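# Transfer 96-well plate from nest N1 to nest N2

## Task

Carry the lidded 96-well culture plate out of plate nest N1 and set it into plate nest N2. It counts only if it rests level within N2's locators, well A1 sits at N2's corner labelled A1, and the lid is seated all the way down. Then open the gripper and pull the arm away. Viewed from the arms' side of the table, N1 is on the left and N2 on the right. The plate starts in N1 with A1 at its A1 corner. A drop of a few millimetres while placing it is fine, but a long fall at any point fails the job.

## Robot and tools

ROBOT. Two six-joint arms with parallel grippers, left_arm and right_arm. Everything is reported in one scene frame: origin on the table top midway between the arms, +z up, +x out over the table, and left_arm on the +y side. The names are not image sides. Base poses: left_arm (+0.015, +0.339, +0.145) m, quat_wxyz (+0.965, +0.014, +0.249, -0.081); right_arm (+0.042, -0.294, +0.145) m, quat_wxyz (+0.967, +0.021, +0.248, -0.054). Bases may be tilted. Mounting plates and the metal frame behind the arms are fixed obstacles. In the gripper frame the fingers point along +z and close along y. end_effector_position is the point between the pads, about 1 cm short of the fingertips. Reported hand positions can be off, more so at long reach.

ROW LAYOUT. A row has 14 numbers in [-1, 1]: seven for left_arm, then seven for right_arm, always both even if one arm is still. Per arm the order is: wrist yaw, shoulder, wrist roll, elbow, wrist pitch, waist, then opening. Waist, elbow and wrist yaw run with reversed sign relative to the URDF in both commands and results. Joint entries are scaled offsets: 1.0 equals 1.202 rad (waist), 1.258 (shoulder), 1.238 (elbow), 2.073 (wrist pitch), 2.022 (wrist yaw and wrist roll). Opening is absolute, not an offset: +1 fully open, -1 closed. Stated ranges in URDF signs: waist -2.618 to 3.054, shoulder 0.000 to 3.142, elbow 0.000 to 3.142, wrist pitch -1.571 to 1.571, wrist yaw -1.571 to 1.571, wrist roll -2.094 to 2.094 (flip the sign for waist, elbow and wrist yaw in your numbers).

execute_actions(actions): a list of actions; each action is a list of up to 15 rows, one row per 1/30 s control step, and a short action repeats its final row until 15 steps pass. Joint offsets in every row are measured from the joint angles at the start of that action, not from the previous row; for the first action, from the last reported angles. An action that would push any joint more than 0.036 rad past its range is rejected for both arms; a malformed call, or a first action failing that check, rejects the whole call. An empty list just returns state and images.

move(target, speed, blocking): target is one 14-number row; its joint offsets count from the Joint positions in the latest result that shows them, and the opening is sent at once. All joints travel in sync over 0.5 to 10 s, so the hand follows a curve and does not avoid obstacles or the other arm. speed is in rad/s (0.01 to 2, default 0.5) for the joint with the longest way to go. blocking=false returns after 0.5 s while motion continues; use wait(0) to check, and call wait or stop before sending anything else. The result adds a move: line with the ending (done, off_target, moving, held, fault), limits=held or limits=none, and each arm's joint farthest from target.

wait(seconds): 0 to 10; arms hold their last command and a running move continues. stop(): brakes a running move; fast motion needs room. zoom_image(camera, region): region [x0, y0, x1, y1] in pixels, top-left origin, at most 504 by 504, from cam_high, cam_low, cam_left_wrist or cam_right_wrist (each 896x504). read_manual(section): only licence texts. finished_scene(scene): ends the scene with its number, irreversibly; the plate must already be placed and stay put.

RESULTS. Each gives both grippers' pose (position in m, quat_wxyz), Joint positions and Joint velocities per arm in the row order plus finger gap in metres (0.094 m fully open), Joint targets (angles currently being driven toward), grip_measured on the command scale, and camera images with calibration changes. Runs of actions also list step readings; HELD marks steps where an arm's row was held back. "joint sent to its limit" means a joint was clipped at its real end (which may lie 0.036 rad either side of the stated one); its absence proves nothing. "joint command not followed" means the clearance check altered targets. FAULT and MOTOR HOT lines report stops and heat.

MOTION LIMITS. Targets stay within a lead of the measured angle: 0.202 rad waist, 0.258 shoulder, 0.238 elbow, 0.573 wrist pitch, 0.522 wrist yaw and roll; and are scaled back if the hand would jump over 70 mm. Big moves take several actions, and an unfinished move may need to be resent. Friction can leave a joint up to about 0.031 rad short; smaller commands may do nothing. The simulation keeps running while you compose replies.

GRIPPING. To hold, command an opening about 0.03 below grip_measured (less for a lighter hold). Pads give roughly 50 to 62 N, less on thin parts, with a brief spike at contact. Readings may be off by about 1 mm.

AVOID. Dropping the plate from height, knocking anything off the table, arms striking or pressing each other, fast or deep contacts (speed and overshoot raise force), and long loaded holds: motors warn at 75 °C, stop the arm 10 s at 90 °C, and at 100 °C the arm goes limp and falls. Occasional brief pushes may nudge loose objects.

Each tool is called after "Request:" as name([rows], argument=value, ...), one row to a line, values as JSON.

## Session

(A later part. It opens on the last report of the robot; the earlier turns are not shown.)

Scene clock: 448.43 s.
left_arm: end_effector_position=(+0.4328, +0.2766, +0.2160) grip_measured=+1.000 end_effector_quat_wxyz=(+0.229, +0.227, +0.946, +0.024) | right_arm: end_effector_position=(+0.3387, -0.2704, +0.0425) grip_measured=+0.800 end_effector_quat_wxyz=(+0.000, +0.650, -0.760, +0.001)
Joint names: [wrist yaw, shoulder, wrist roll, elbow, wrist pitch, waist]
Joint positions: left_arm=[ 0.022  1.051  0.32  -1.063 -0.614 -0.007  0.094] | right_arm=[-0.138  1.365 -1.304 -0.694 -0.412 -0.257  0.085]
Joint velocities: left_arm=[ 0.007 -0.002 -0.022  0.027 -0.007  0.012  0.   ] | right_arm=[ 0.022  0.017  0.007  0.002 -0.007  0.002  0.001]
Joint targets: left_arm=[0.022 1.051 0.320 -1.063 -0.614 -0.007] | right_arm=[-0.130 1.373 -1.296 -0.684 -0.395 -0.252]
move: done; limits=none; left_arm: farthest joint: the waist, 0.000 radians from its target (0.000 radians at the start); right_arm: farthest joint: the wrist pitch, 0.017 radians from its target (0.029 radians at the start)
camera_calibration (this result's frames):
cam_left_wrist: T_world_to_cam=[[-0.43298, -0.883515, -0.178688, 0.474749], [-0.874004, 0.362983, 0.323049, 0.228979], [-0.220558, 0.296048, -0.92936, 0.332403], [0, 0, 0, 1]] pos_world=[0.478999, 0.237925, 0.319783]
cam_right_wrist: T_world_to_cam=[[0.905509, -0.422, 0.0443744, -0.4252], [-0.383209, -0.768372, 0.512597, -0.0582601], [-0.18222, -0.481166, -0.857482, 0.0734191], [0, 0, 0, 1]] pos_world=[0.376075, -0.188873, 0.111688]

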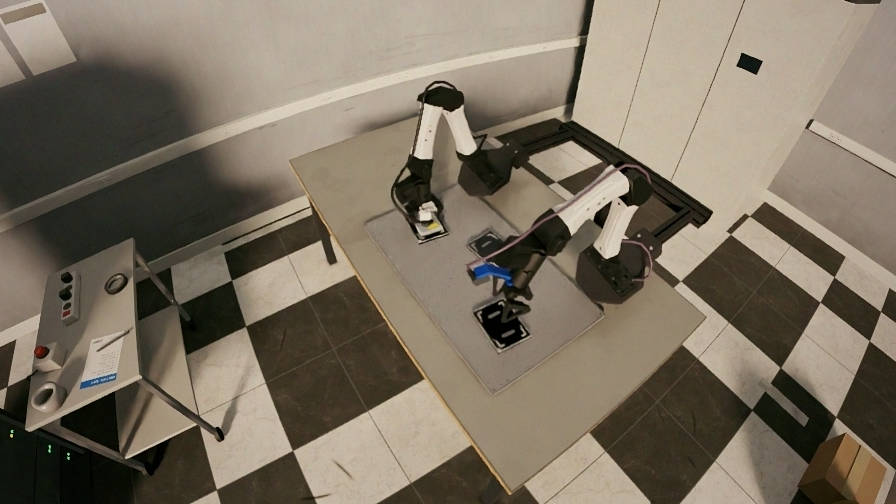

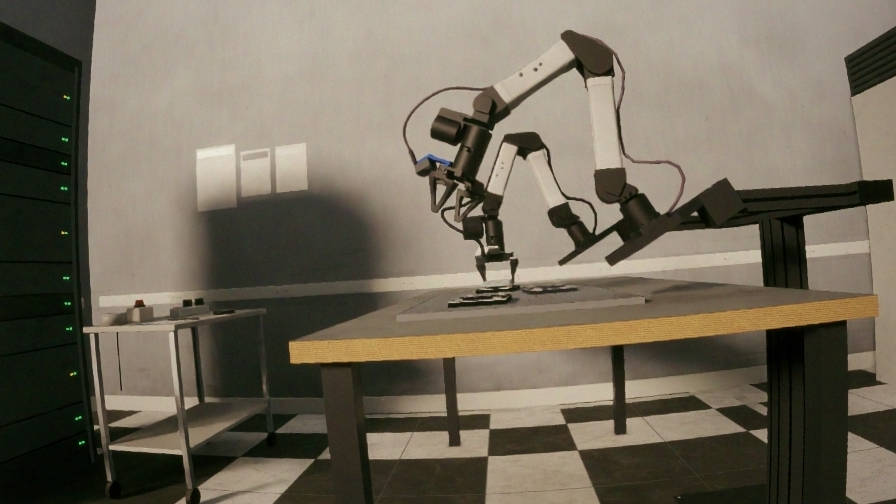

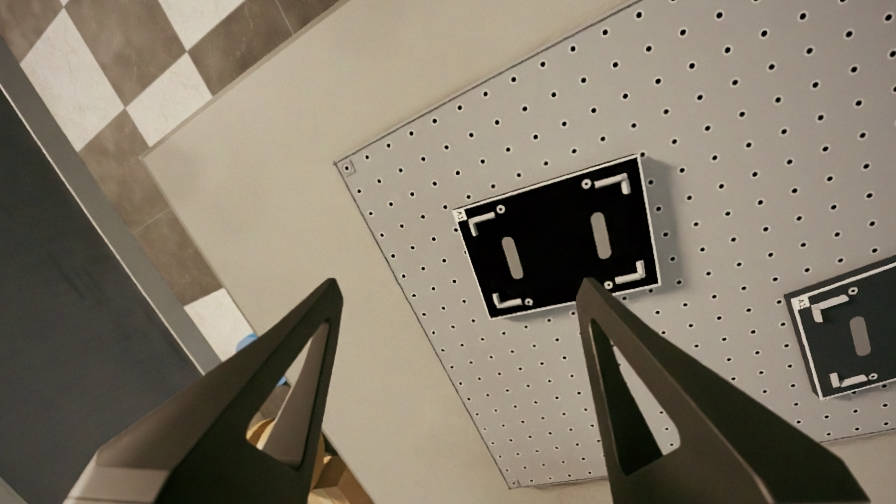

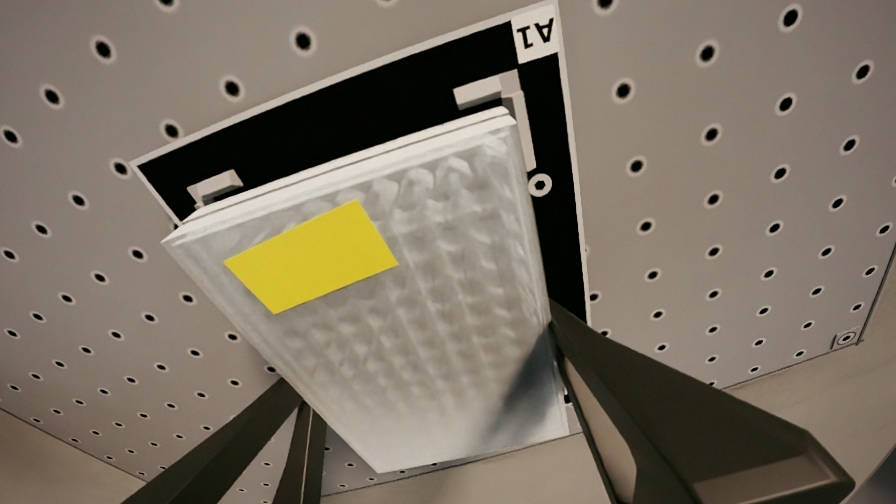

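Request:
move(target=[0,0,0,0,0,0,1,0.004,0.026,0.002,0.008,0.016,0.008,0.77], speed=0.02)

Scene clock: 454.67 s.
left_arm: end_effector_position=(+0.4328, +0.2766, +0.2160) grip_measured=+1.000 end_effector_quat_wxyz=(+0.229, +0.227, +0.946, +0.024) | right_arm: end_effector_position=(+0.3393, -0.2698, +0.0386) grip_measured=+0.800 end_effector_quat_wxyz=(+0.001, +0.650, -0.760, +0.001)
Joint names: [wrist yaw, shoulder, wrist roll, elbow, wrist pitch, waist]
Joint positions: left_arm=[ 0.022  1.051  0.32  -1.063 -0.614 -0.007  0.094] | right_arm=[-0.138  1.383 -1.304 -0.694 -0.395 -0.257  0.085]
Joint velocities: left_arm=[ 0.007  0.012 -0.11   0.012 -0.022  0.017  0.   ] | right_arm=[-0.022 -0.007  0.007  0.007  0.022  0.012 -0.   ]
Joint targets: left_arm=[0.022 1.051 0.320 -1.063 -0.614 -0.007] | right_arm=[-0.130 1.398 -1.300 -0.684 -0.379 -0.247]
move: done; limits=none; left_arm: farthest joint: the waist, 0.000 radians from its target (0.000 radians at the start); right_arm: farthest joint: the wrist pitch, 0.017 radians from its target (0.033 radians at the start)
camera_calibration (this result's frames):
cam_left_wrist: T_world_to_cam=[[-0.43298, -0.883515, -0.178688, 0.474749], [-0.874004, 0.362983, 0.323049, 0.228979], [-0.220558, 0.296048, -0.92936, 0.332403], [0, 0, 0, 1]] pos_world=[0.478999, 0.237925, 0.319783]
cam_right_wrist: T_world_to_cam=[[0.905624, -0.421854, 0.043407, -0.425236], [-0.382511, -0.768367, 0.513125, -0.0558148], [-0.183111, -0.481302, -0.857215, 0.0706857], [0, 0, 0, 1]] pos_world=[0.376698, -0.188252, 0.107691]

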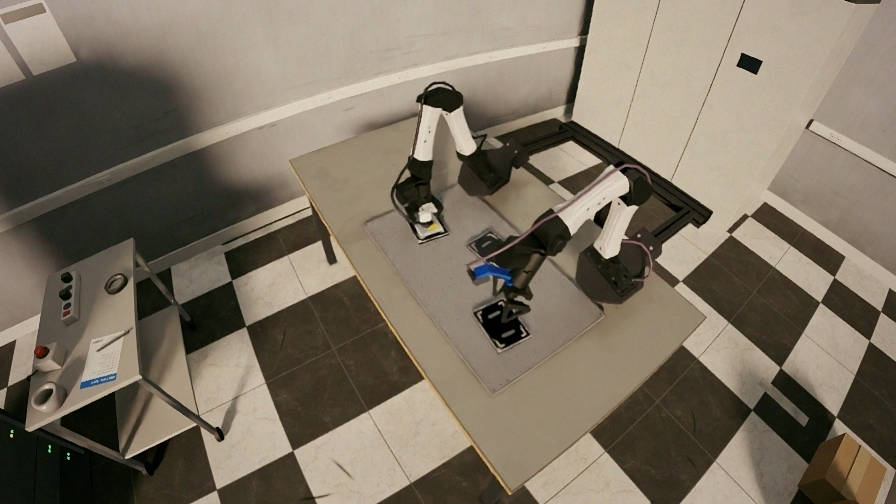

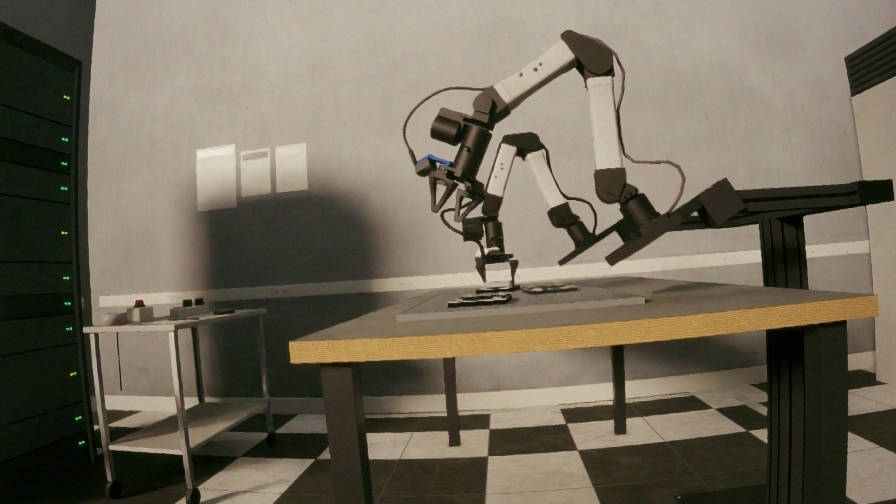

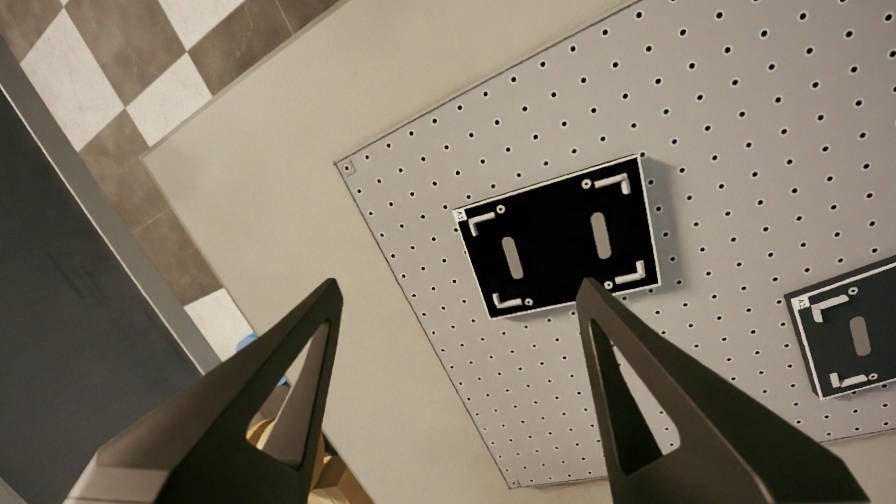

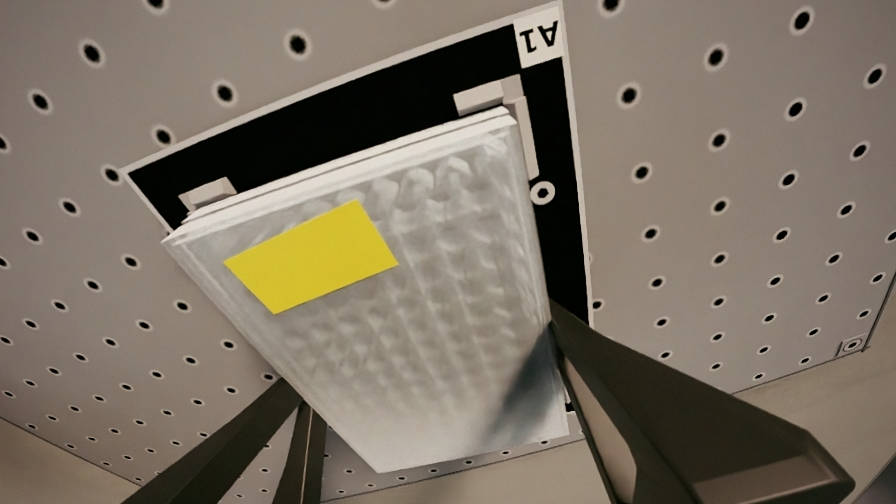

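Tracking well. Continue.

Request:
move(target=[0,0,0,0,0,0,1,0.004,0.026,0.002,0.008,0.014,0.006,0.77], speed=0.02)

Scene clock: 458.93 s.
left_arm: end_effector_position=(+0.4328, +0.2766, +0.2160) grip_measured=+1.000 end_effector_quat_wxyz=(+0.229, +0.227, +0.946, +0.024) | right_arm: end_effector_position=(+0.3396, -0.2695, +0.0367) grip_measured=+0.800 end_effector_quat_wxyz=(+0.001, +0.650, -0.760, +0.001)
Joint names: [wrist yaw, shoulder, wrist roll, elbow, wrist pitch, waist]
Joint positions: left_arm=[ 0.022  1.051  0.32  -1.063 -0.614 -0.007  0.094] | right_arm=[-0.138  1.391 -1.304 -0.694 -0.387 -0.257  0.085]
Joint velocities: left_arm=[-0.051  0.012  0.022 -0.012  0.022 -0.007  0.   ] | right_arm=[-0.051  0.012 -0.007 -0.002 -0.037 -0.007  0.001]
Joint targets: left_arm=[0.022 1.051 0.320 -1.063 -0.614 -0.007] | right_arm=[-0.130 1.416 -1.300 -0.684 -0.367 -0.249]
move: off_target (right_arm); limits=none; left_arm: farthest joint: the waist, 0.000 radians from its target (0.000 radians at the start); right_arm: farthest joint: the shoulder, 0.024 radians from its target (0.033 radians at the start)
camera_calibration (this result's frames):
cam_left_wrist: T_world_to_cam=[[-0.43298, -0.883515, -0.178688, 0.474749], [-0.874004, 0.362983, 0.323049, 0.228979], [-0.220558, 0.296048, -0.92936, 0.332403], [0, 0, 0, 1]] pos_world=[0.478999, 0.237925, 0.319783]
cam_right_wrist: T_world_to_cam=[[0.905624, -0.421854, 0.043407, -0.425366], [-0.382511, -0.768367, 0.513125, -0.0544683], [-0.183111, -0.481302, -0.857215, 0.0692784], [0, 0, 0, 1]] pos_world=[0.377073, -0.18795, 0.105799]

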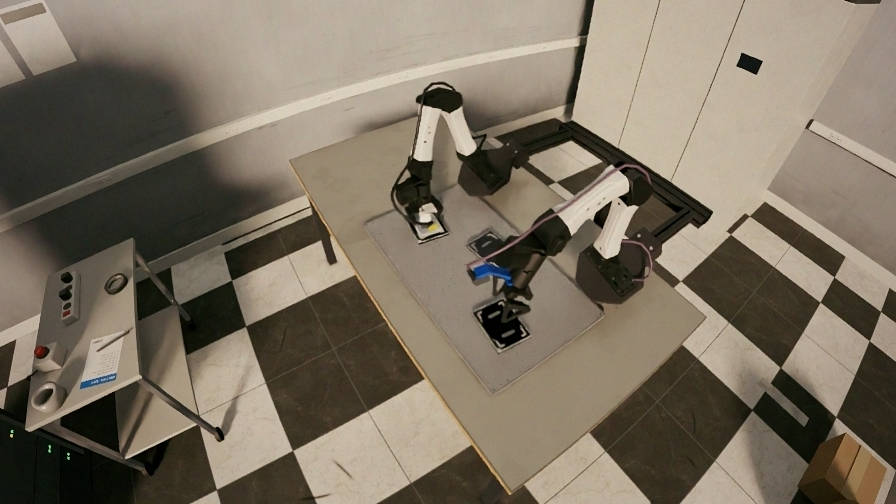

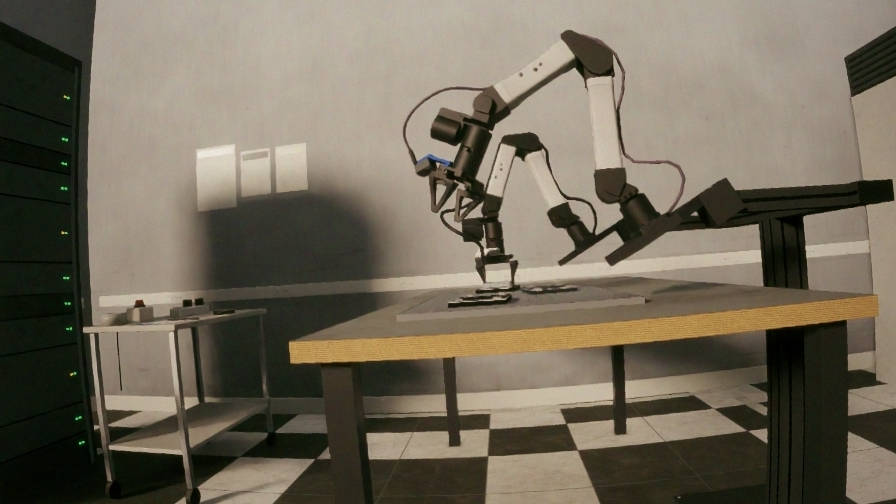

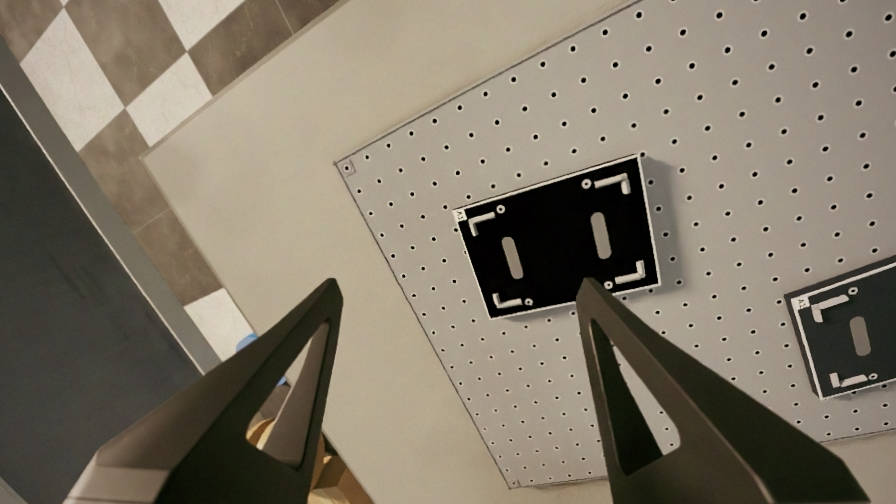

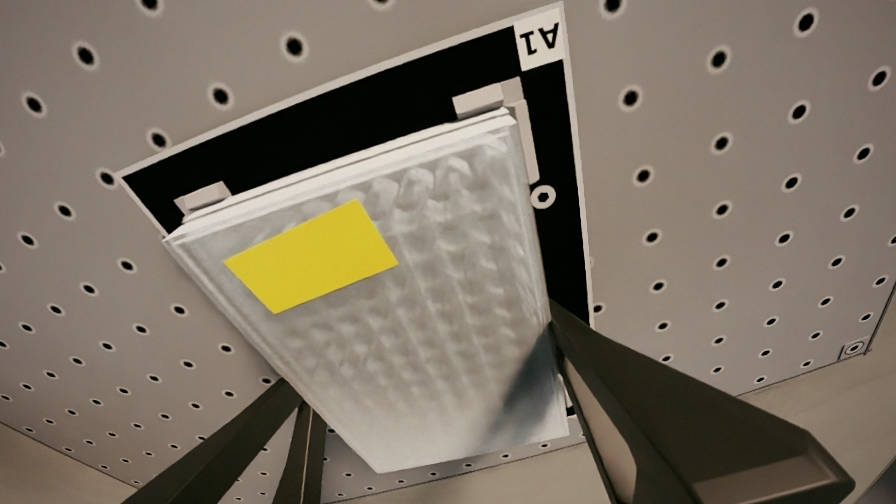

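Request:
move(target=[0,0,0,0,0,0,1,0,0.03,0,0.008,0.012,0,0.77], speed=0.02)

Scene clock: 463.30 s.
left_arm: end_effector_position=(+0.4328, +0.2766, +0.2160) grip_measured=+1.000 end_effector_quat_wxyz=(+0.229, +0.227, +0.946, +0.024) | right_arm: end_effector_position=(+0.3396, -0.2695, +0.0365) grip_measured=+0.800 end_effector_quat_wxyz=(+0.001, +0.650, -0.760, +0.001)
Joint names: [wrist yaw, shoulder, wrist roll, elbow, wrist pitch, waist]
Joint positions: left_arm=[ 0.022  1.051  0.32  -1.063 -0.614 -0.007  0.094] | right_arm=[-0.139  1.392 -1.304 -0.694 -0.387 -0.257  0.085]
Joint velocities: left_arm=[-0.007 -0.007 -0.081  0.012 -0.022  0.017  0.   ] | right_arm=[-0.007 -0.002 -0.007  0.022 -0.007  0.012 -0.   ]
Joint targets: left_arm=[0.022 1.051 0.320 -1.063 -0.614 -0.007] | right_arm=[-0.139 1.429 -1.304 -0.684 -0.362 -0.257]
move: off_target (right_arm); limits=none; left_arm: farthest joint: the waist, 0.000 radians from its target (0.000 radians at the start); right_arm: farthest joint: the shoulder, 0.037 radians from its target (0.037 radians at the start)
camera_calibration (this result's frames):
cam_left_wrist: T_world_to_cam=[[-0.43298, -0.883515, -0.178688, 0.474749], [-0.874004, 0.362983, 0.323049, 0.228979], [-0.220558, 0.296048, -0.92936, 0.332403], [0, 0, 0, 1]] pos_world=[0.478999, 0.237925, 0.319783]
cam_right_wrist: T_world_to_cam=[[0.905661, -0.421788, 0.0432828, -0.425322], [-0.3823, -0.768171, 0.513576, -0.0544721], [-0.183372, -0.481673, -0.856952, 0.0690774], [0, 0, 0, 1]] pos_world=[0.377039, -0.187967, 0.105581]

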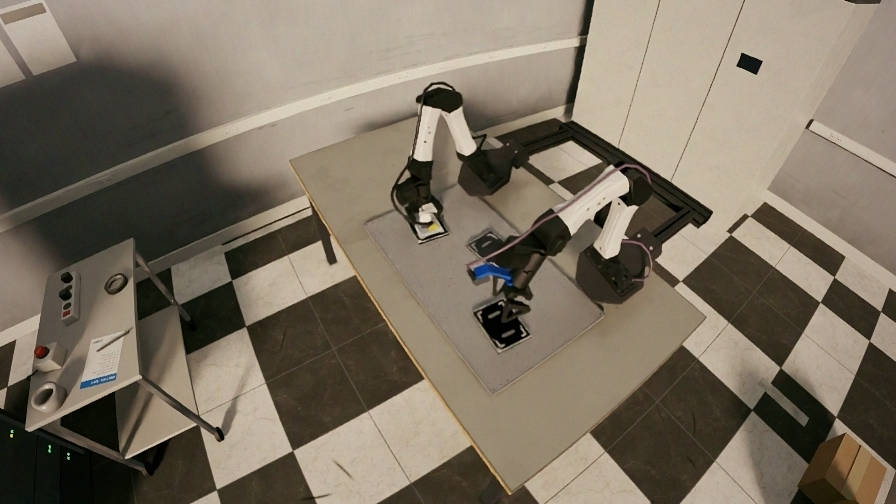

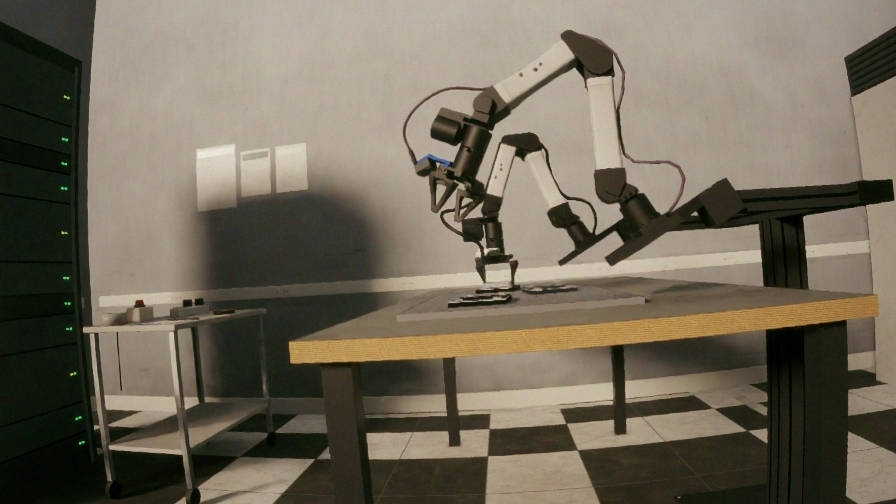

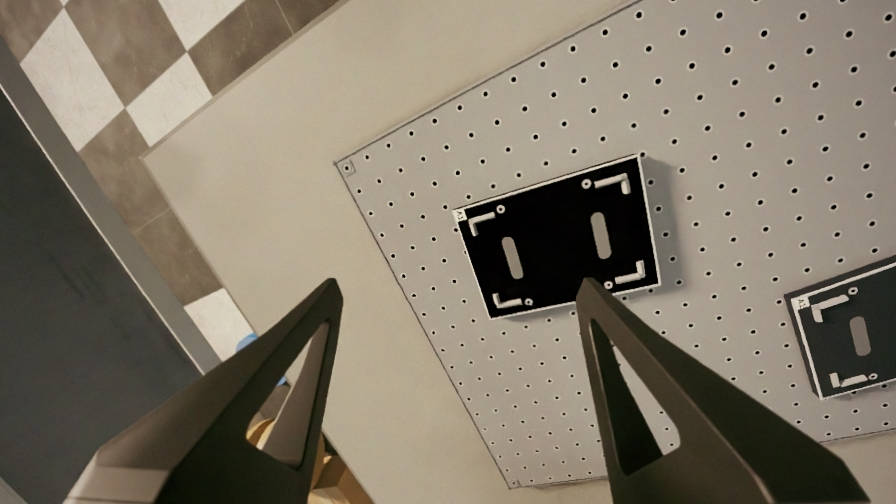

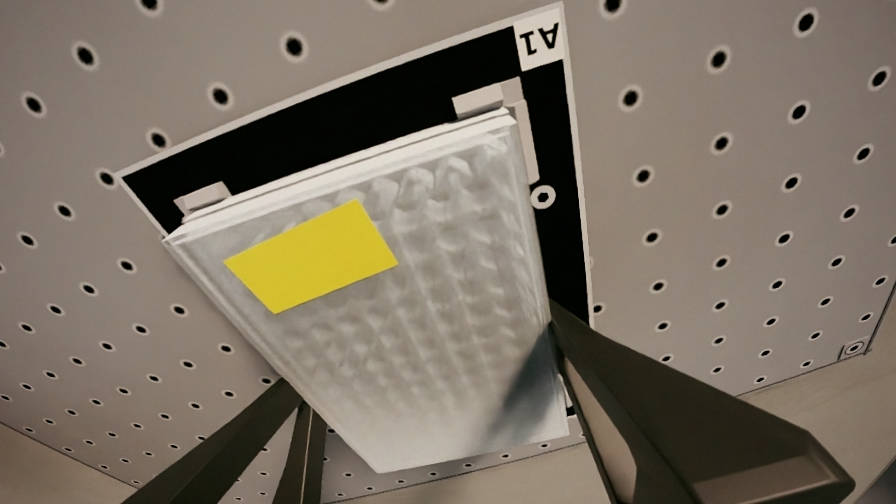

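Request:
move(target=[0,0,0,0,0,0,1,0,0,0,0,0,0,1], speed=0.05)

Request:
move(target=[0,0,0,0,0,0,1,0,-0.05,0,0,-0.03,0,1], speed=0.03)

Scene clock: 466.53 s.
left_arm: end_effector_position=(+0.4328, +0.2766, +0.2160) grip_measured=+1.000 end_effector_quat_wxyz=(+0.229, +0.227, +0.946, +0.024) | right_arm: end_effector_position=(+0.3395, -0.2696, +0.0365) grip_measured=+1.000 end_effector_quat_wxyz=(+0.001, +0.650, -0.760, +0.001)
Joint names: [wrist yaw, shoulder, wrist roll, elbow, wrist pitch, waist]
Joint positions: left_arm=[ 0.022  1.051  0.32  -1.063 -0.614 -0.007  0.094] | right_arm=[-0.139  1.392 -1.304 -0.694 -0.387 -0.257  0.094]
Joint velocities: left_arm=[ 0.022 -0.002  0.022 -0.007  0.022 -0.002  0.   ] | right_arm=[ 0.037 -0.007 -0.007  0.012  0.037 -0.007  0.   ]
Joint targets: left_arm=[0.022 1.051 0.320 -1.063 -0.614 -0.007] | right_arm=[-0.139 1.392 -1.304 -0.694 -0.387 -0.257]
move: done; limits=none; left_arm: farthest joint: the waist, 0.000 radians from its target (0.000 radians at the start); right_arm: farthest joint: the waist, 0.000 radians from its target (0.000 radians at the start)
camera_calibration (this result's frames):
cam_left_wrist: T_world_to_cam=[[-0.43298, -0.883515, -0.178688, 0.474749], [-0.874004, 0.362983, 0.323049, 0.228979], [-0.220558, 0.296048, -0.92936, 0.332403], [0, 0, 0, 1]] pos_world=[0.478999, 0.237925, 0.319783]
cam_right_wrist: T_world_to_cam=[[0.905699, -0.42174, 0.0429602, -0.42523], [-0.382067, -0.768169, 0.513752, -0.0546004], [-0.183669, -0.481718, -0.856862, 0.0691408], [0, 0, 0, 1]] pos_world=[0.376968, -0.187972, 0.105563]

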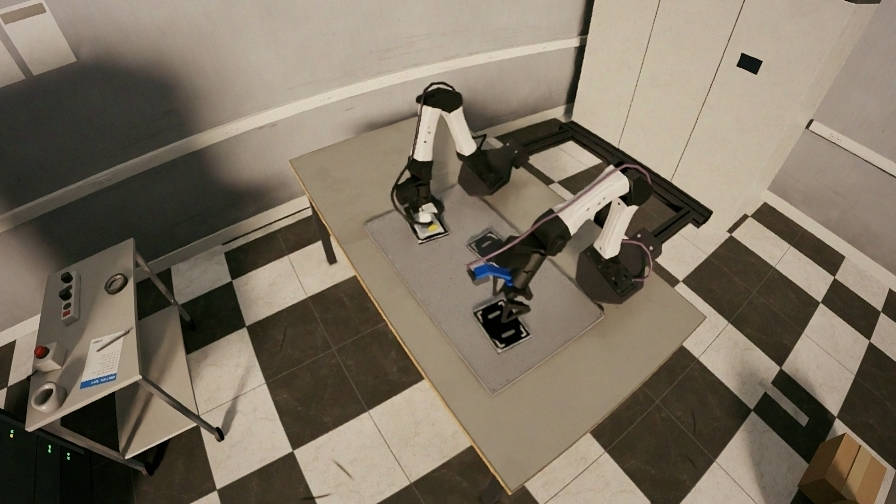

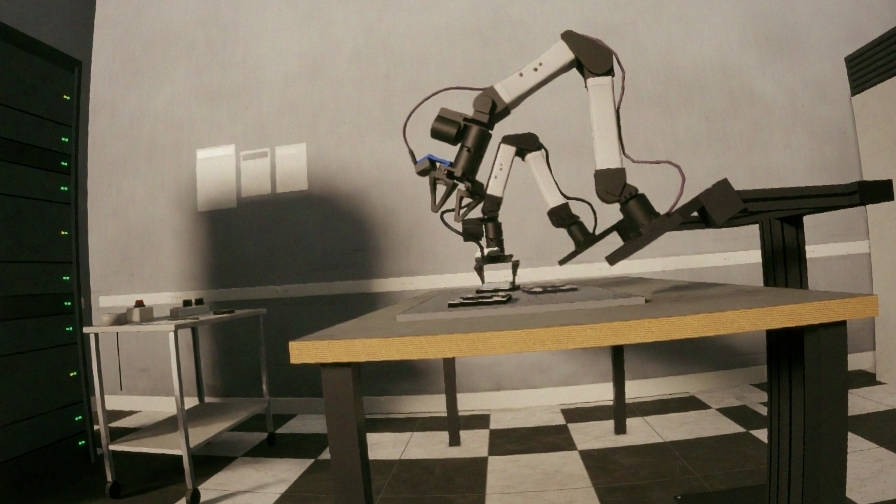

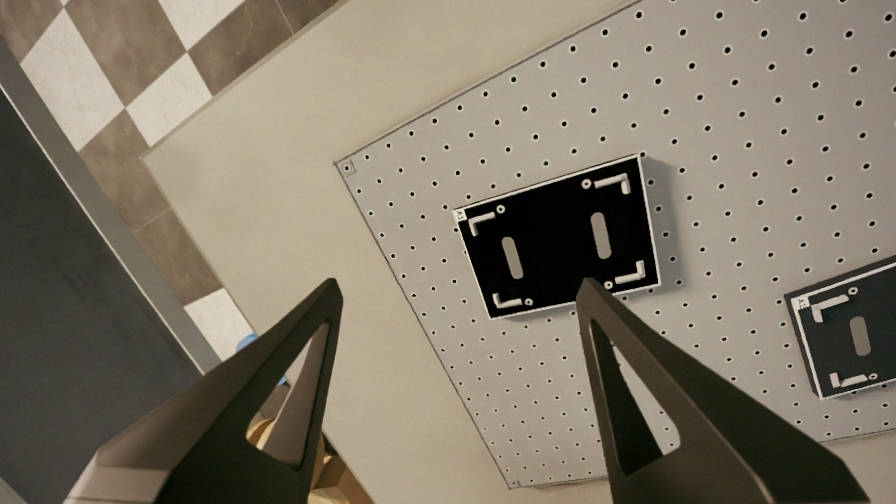

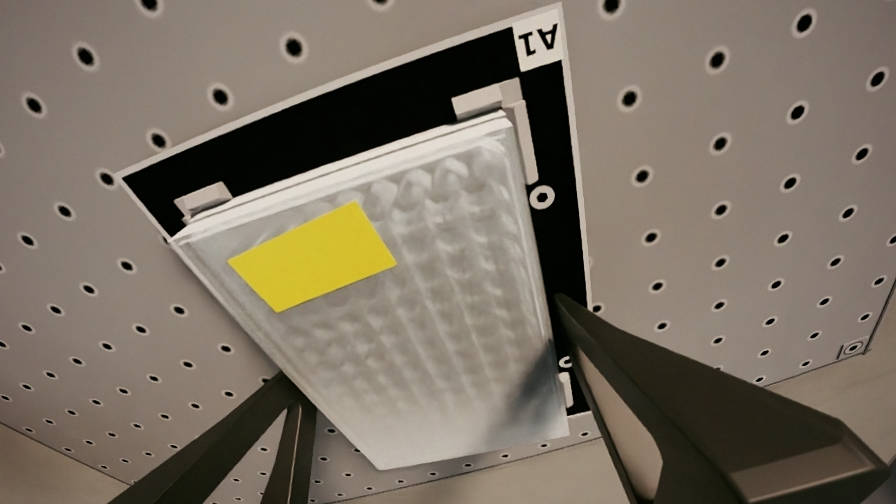

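Scene clock: 468.97 s.
left_arm: end_effector_position=(+0.4328, +0.2766, +0.2160) grip_measured=+1.000 end_effector_quat_wxyz=(+0.229, +0.227, +0.946, +0.024) | right_arm: end_effector_position=(+0.3359, -0.2712, +0.0452) grip_measured=+1.000 end_effector_quat_wxyz=(+0.004, +0.650, -0.760, -0.001)
Joint names: [wrist yaw, shoulder, wrist roll, elbow, wrist pitch, waist]
Joint positions: left_arm=[ 0.022  1.051  0.32  -1.063 -0.614 -0.007  0.094] | right_arm=[-0.139  1.353 -1.304 -0.694 -0.433 -0.257  0.094]
Joint velocities: left_arm=[-0.095 -0.007  0.051 -0.007 -0.007  0.022  0.   ] | right_arm=[-0.007  0.007 -0.007 -0.002 -0.022 -0.007  0.   ]
Joint targets: left_arm=[0.022 1.051 0.320 -1.063 -0.614 -0.007] | right_arm=[-0.139 1.330 -1.304 -0.694 -0.449 -0.257]
move: off_target (right_arm); limits=none; left_arm: farthest joint: the waist, 0.000 radians from its target (0.000 radians at the start); right_arm: farthest joint: the shoulder, 0.024 radians from its target (0.063 radians at the start)
camera_calibration (this result's frames):
cam_left_wrist: T_world_to_cam=[[-0.43298, -0.883515, -0.178688, 0.474749], [-0.874004, 0.362983, 0.323049, 0.228979], [-0.220558, 0.296048, -0.92936, 0.332403], [0, 0, 0, 1]] pos_world=[0.478999, 0.237925, 0.319783]
cam_right_wrist: T_world_to_cam=[[0.906398, -0.420816, 0.0368294, -0.42271], [-0.377633, -0.768132, 0.517074, -0.0633477], [-0.189303, -0.482583, -0.855148, 0.0767771], [0, 0, 0, 1]] pos_world=[0.373756, -0.189491, 0.113979]

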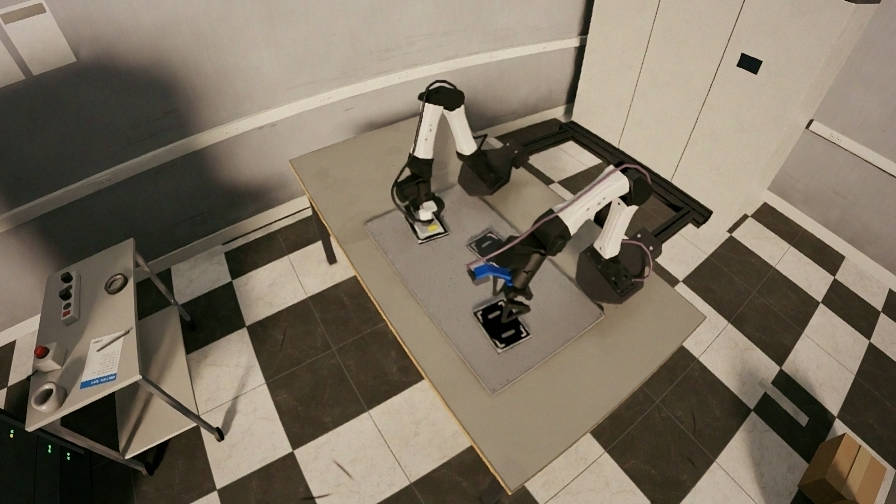

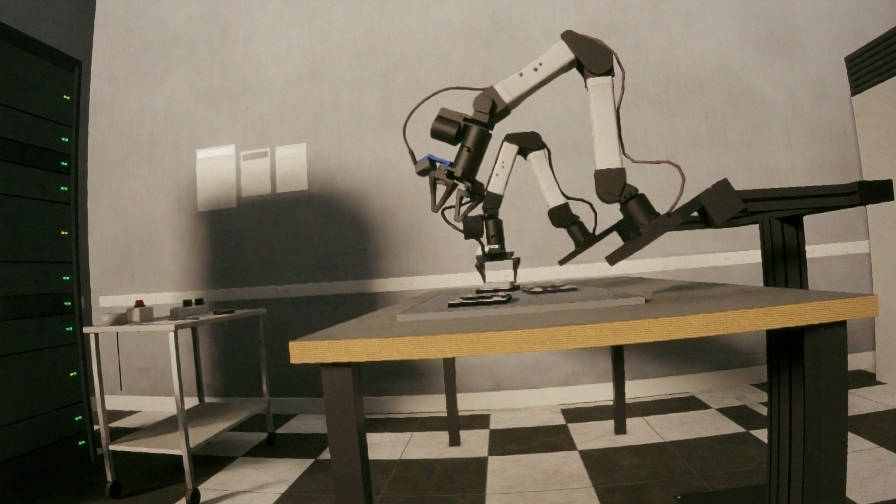

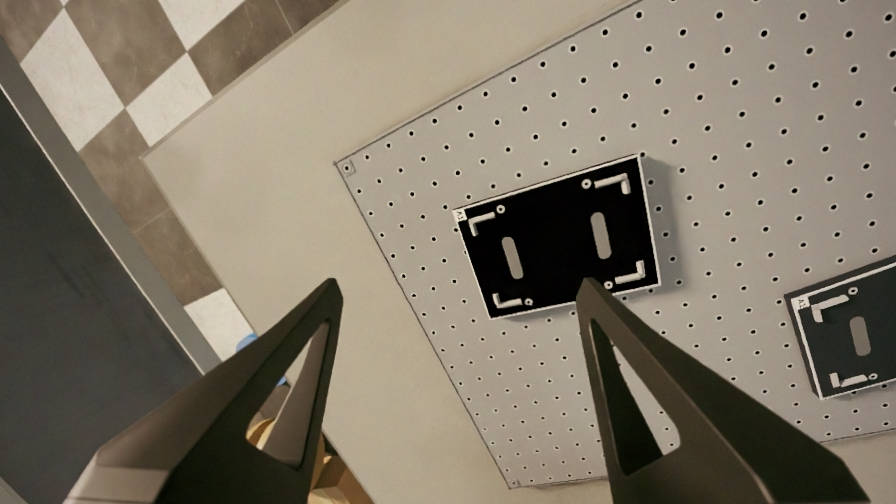

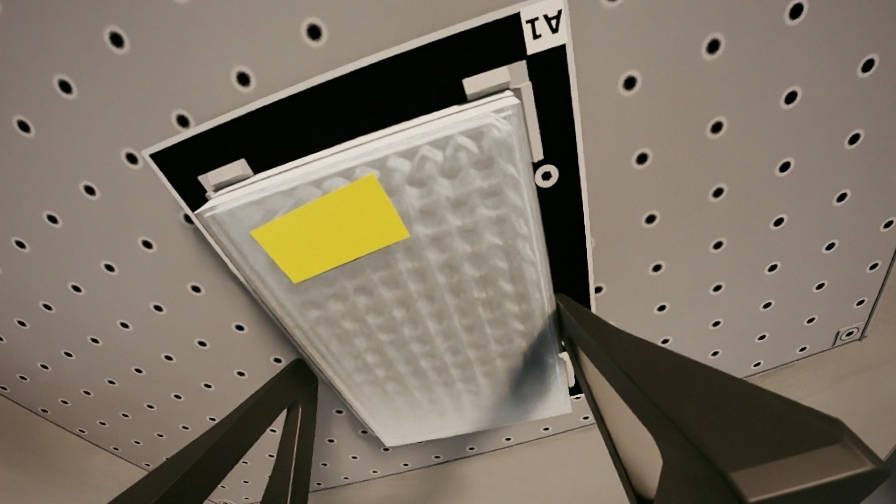

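Request:
move(target=[0,0,0,0,0,0,1,0,-0.045,0,0,0,0,1], speed=0.03)

Scene clock: 474.13 s.
left_arm: end_effector_position=(+0.4328, +0.2766, +0.2160) grip_measured=+1.000 end_effector_quat_wxyz=(+0.229, +0.227, +0.946, +0.024) | right_arm: end_effector_position=(+0.3419, -0.2715, +0.0527) grip_measured=+1.000 end_effector_quat_wxyz=(-0.009, +0.649, -0.761, +0.008)
Joint names: [wrist yaw, shoulder, wrist roll, elbow, wrist pitch, waist]
Joint positions: left_arm=[ 0.022  1.051  0.32  -1.063 -0.614 -0.007  0.094] | right_arm=[-0.139  1.32  -1.304 -0.694 -0.434 -0.257  0.094]
Joint velocities: left_arm=[-0.037 -0.017  0.007  0.002 -0.066 -0.027  0.   ] | right_arm=[-0.007  0.012 -0.037 -0.002  0.022 -0.017  0.   ]
Joint targets: left_arm=[0.022 1.051 0.320 -1.063 -0.614 -0.007] | right_arm=[-0.139 1.296 -1.304 -0.694 -0.434 -0.257]
move: off_target (right_arm); limits=none; left_arm: farthest joint: the waist, 0.000 radians from its target (0.000 radians at the start); right_arm: farthest joint: the shoulder, 0.024 radians from its target (0.057 radians at the start)
camera_calibration (this result's frames):
cam_left_wrist: T_world_to_cam=[[-0.43298, -0.883515, -0.178688, 0.474749], [-0.874004, 0.362983, 0.323049, 0.228979], [-0.220558, 0.296048, -0.92936, 0.332403], [0, 0, 0, 1]] pos_world=[0.478999, 0.237925, 0.319783]
cam_right_wrist: T_world_to_cam=[[0.902923, -0.42498, 0.0642092, -0.429969], [-0.397285, -0.768241, 0.501967, -0.0577206], [-0.163998, -0.478747, -0.8625, 0.0768933], [0, 0, 0, 1]] pos_world=[0.377908, -0.190259, 0.122902]

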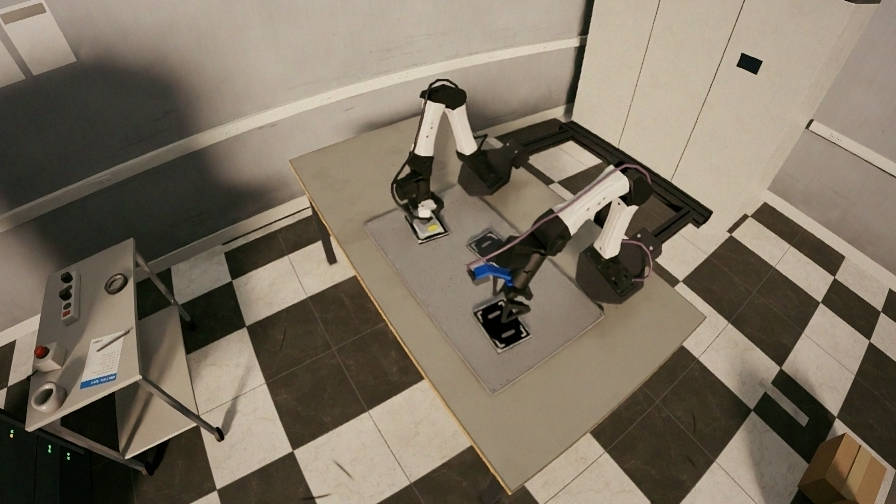

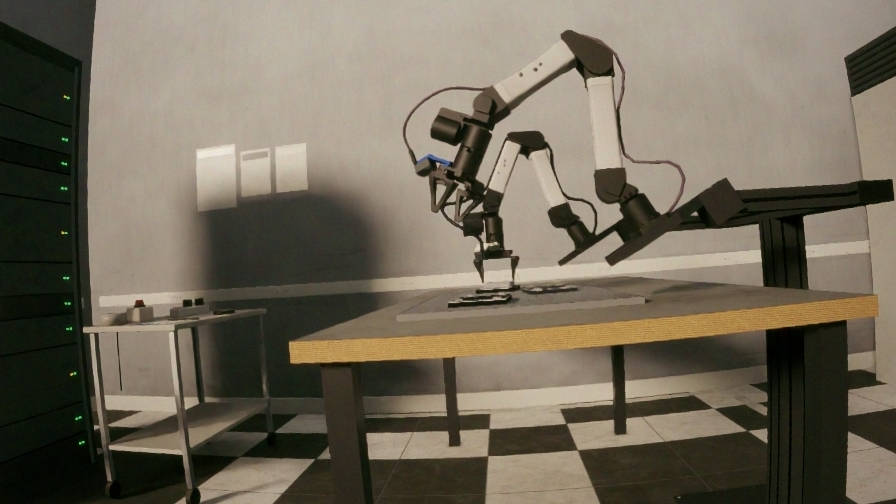

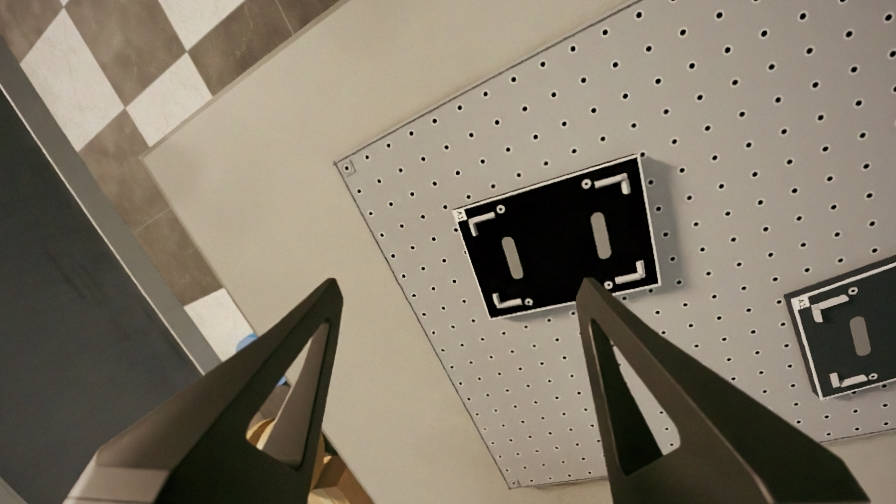

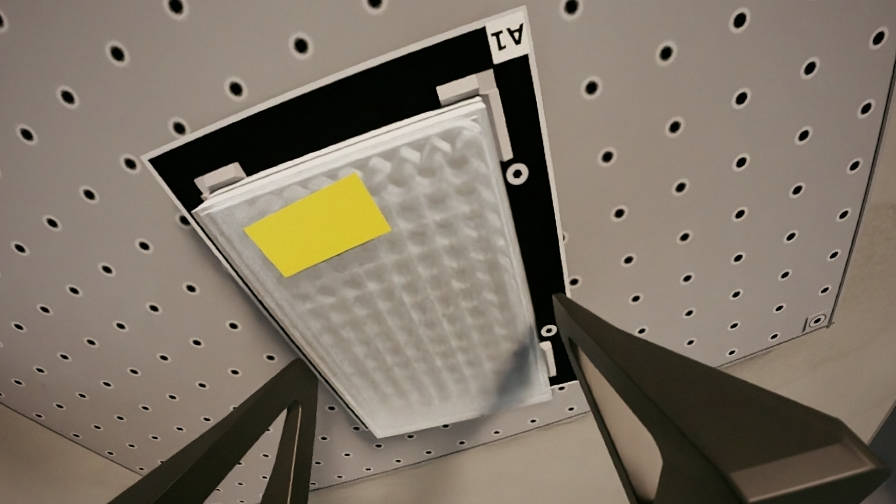

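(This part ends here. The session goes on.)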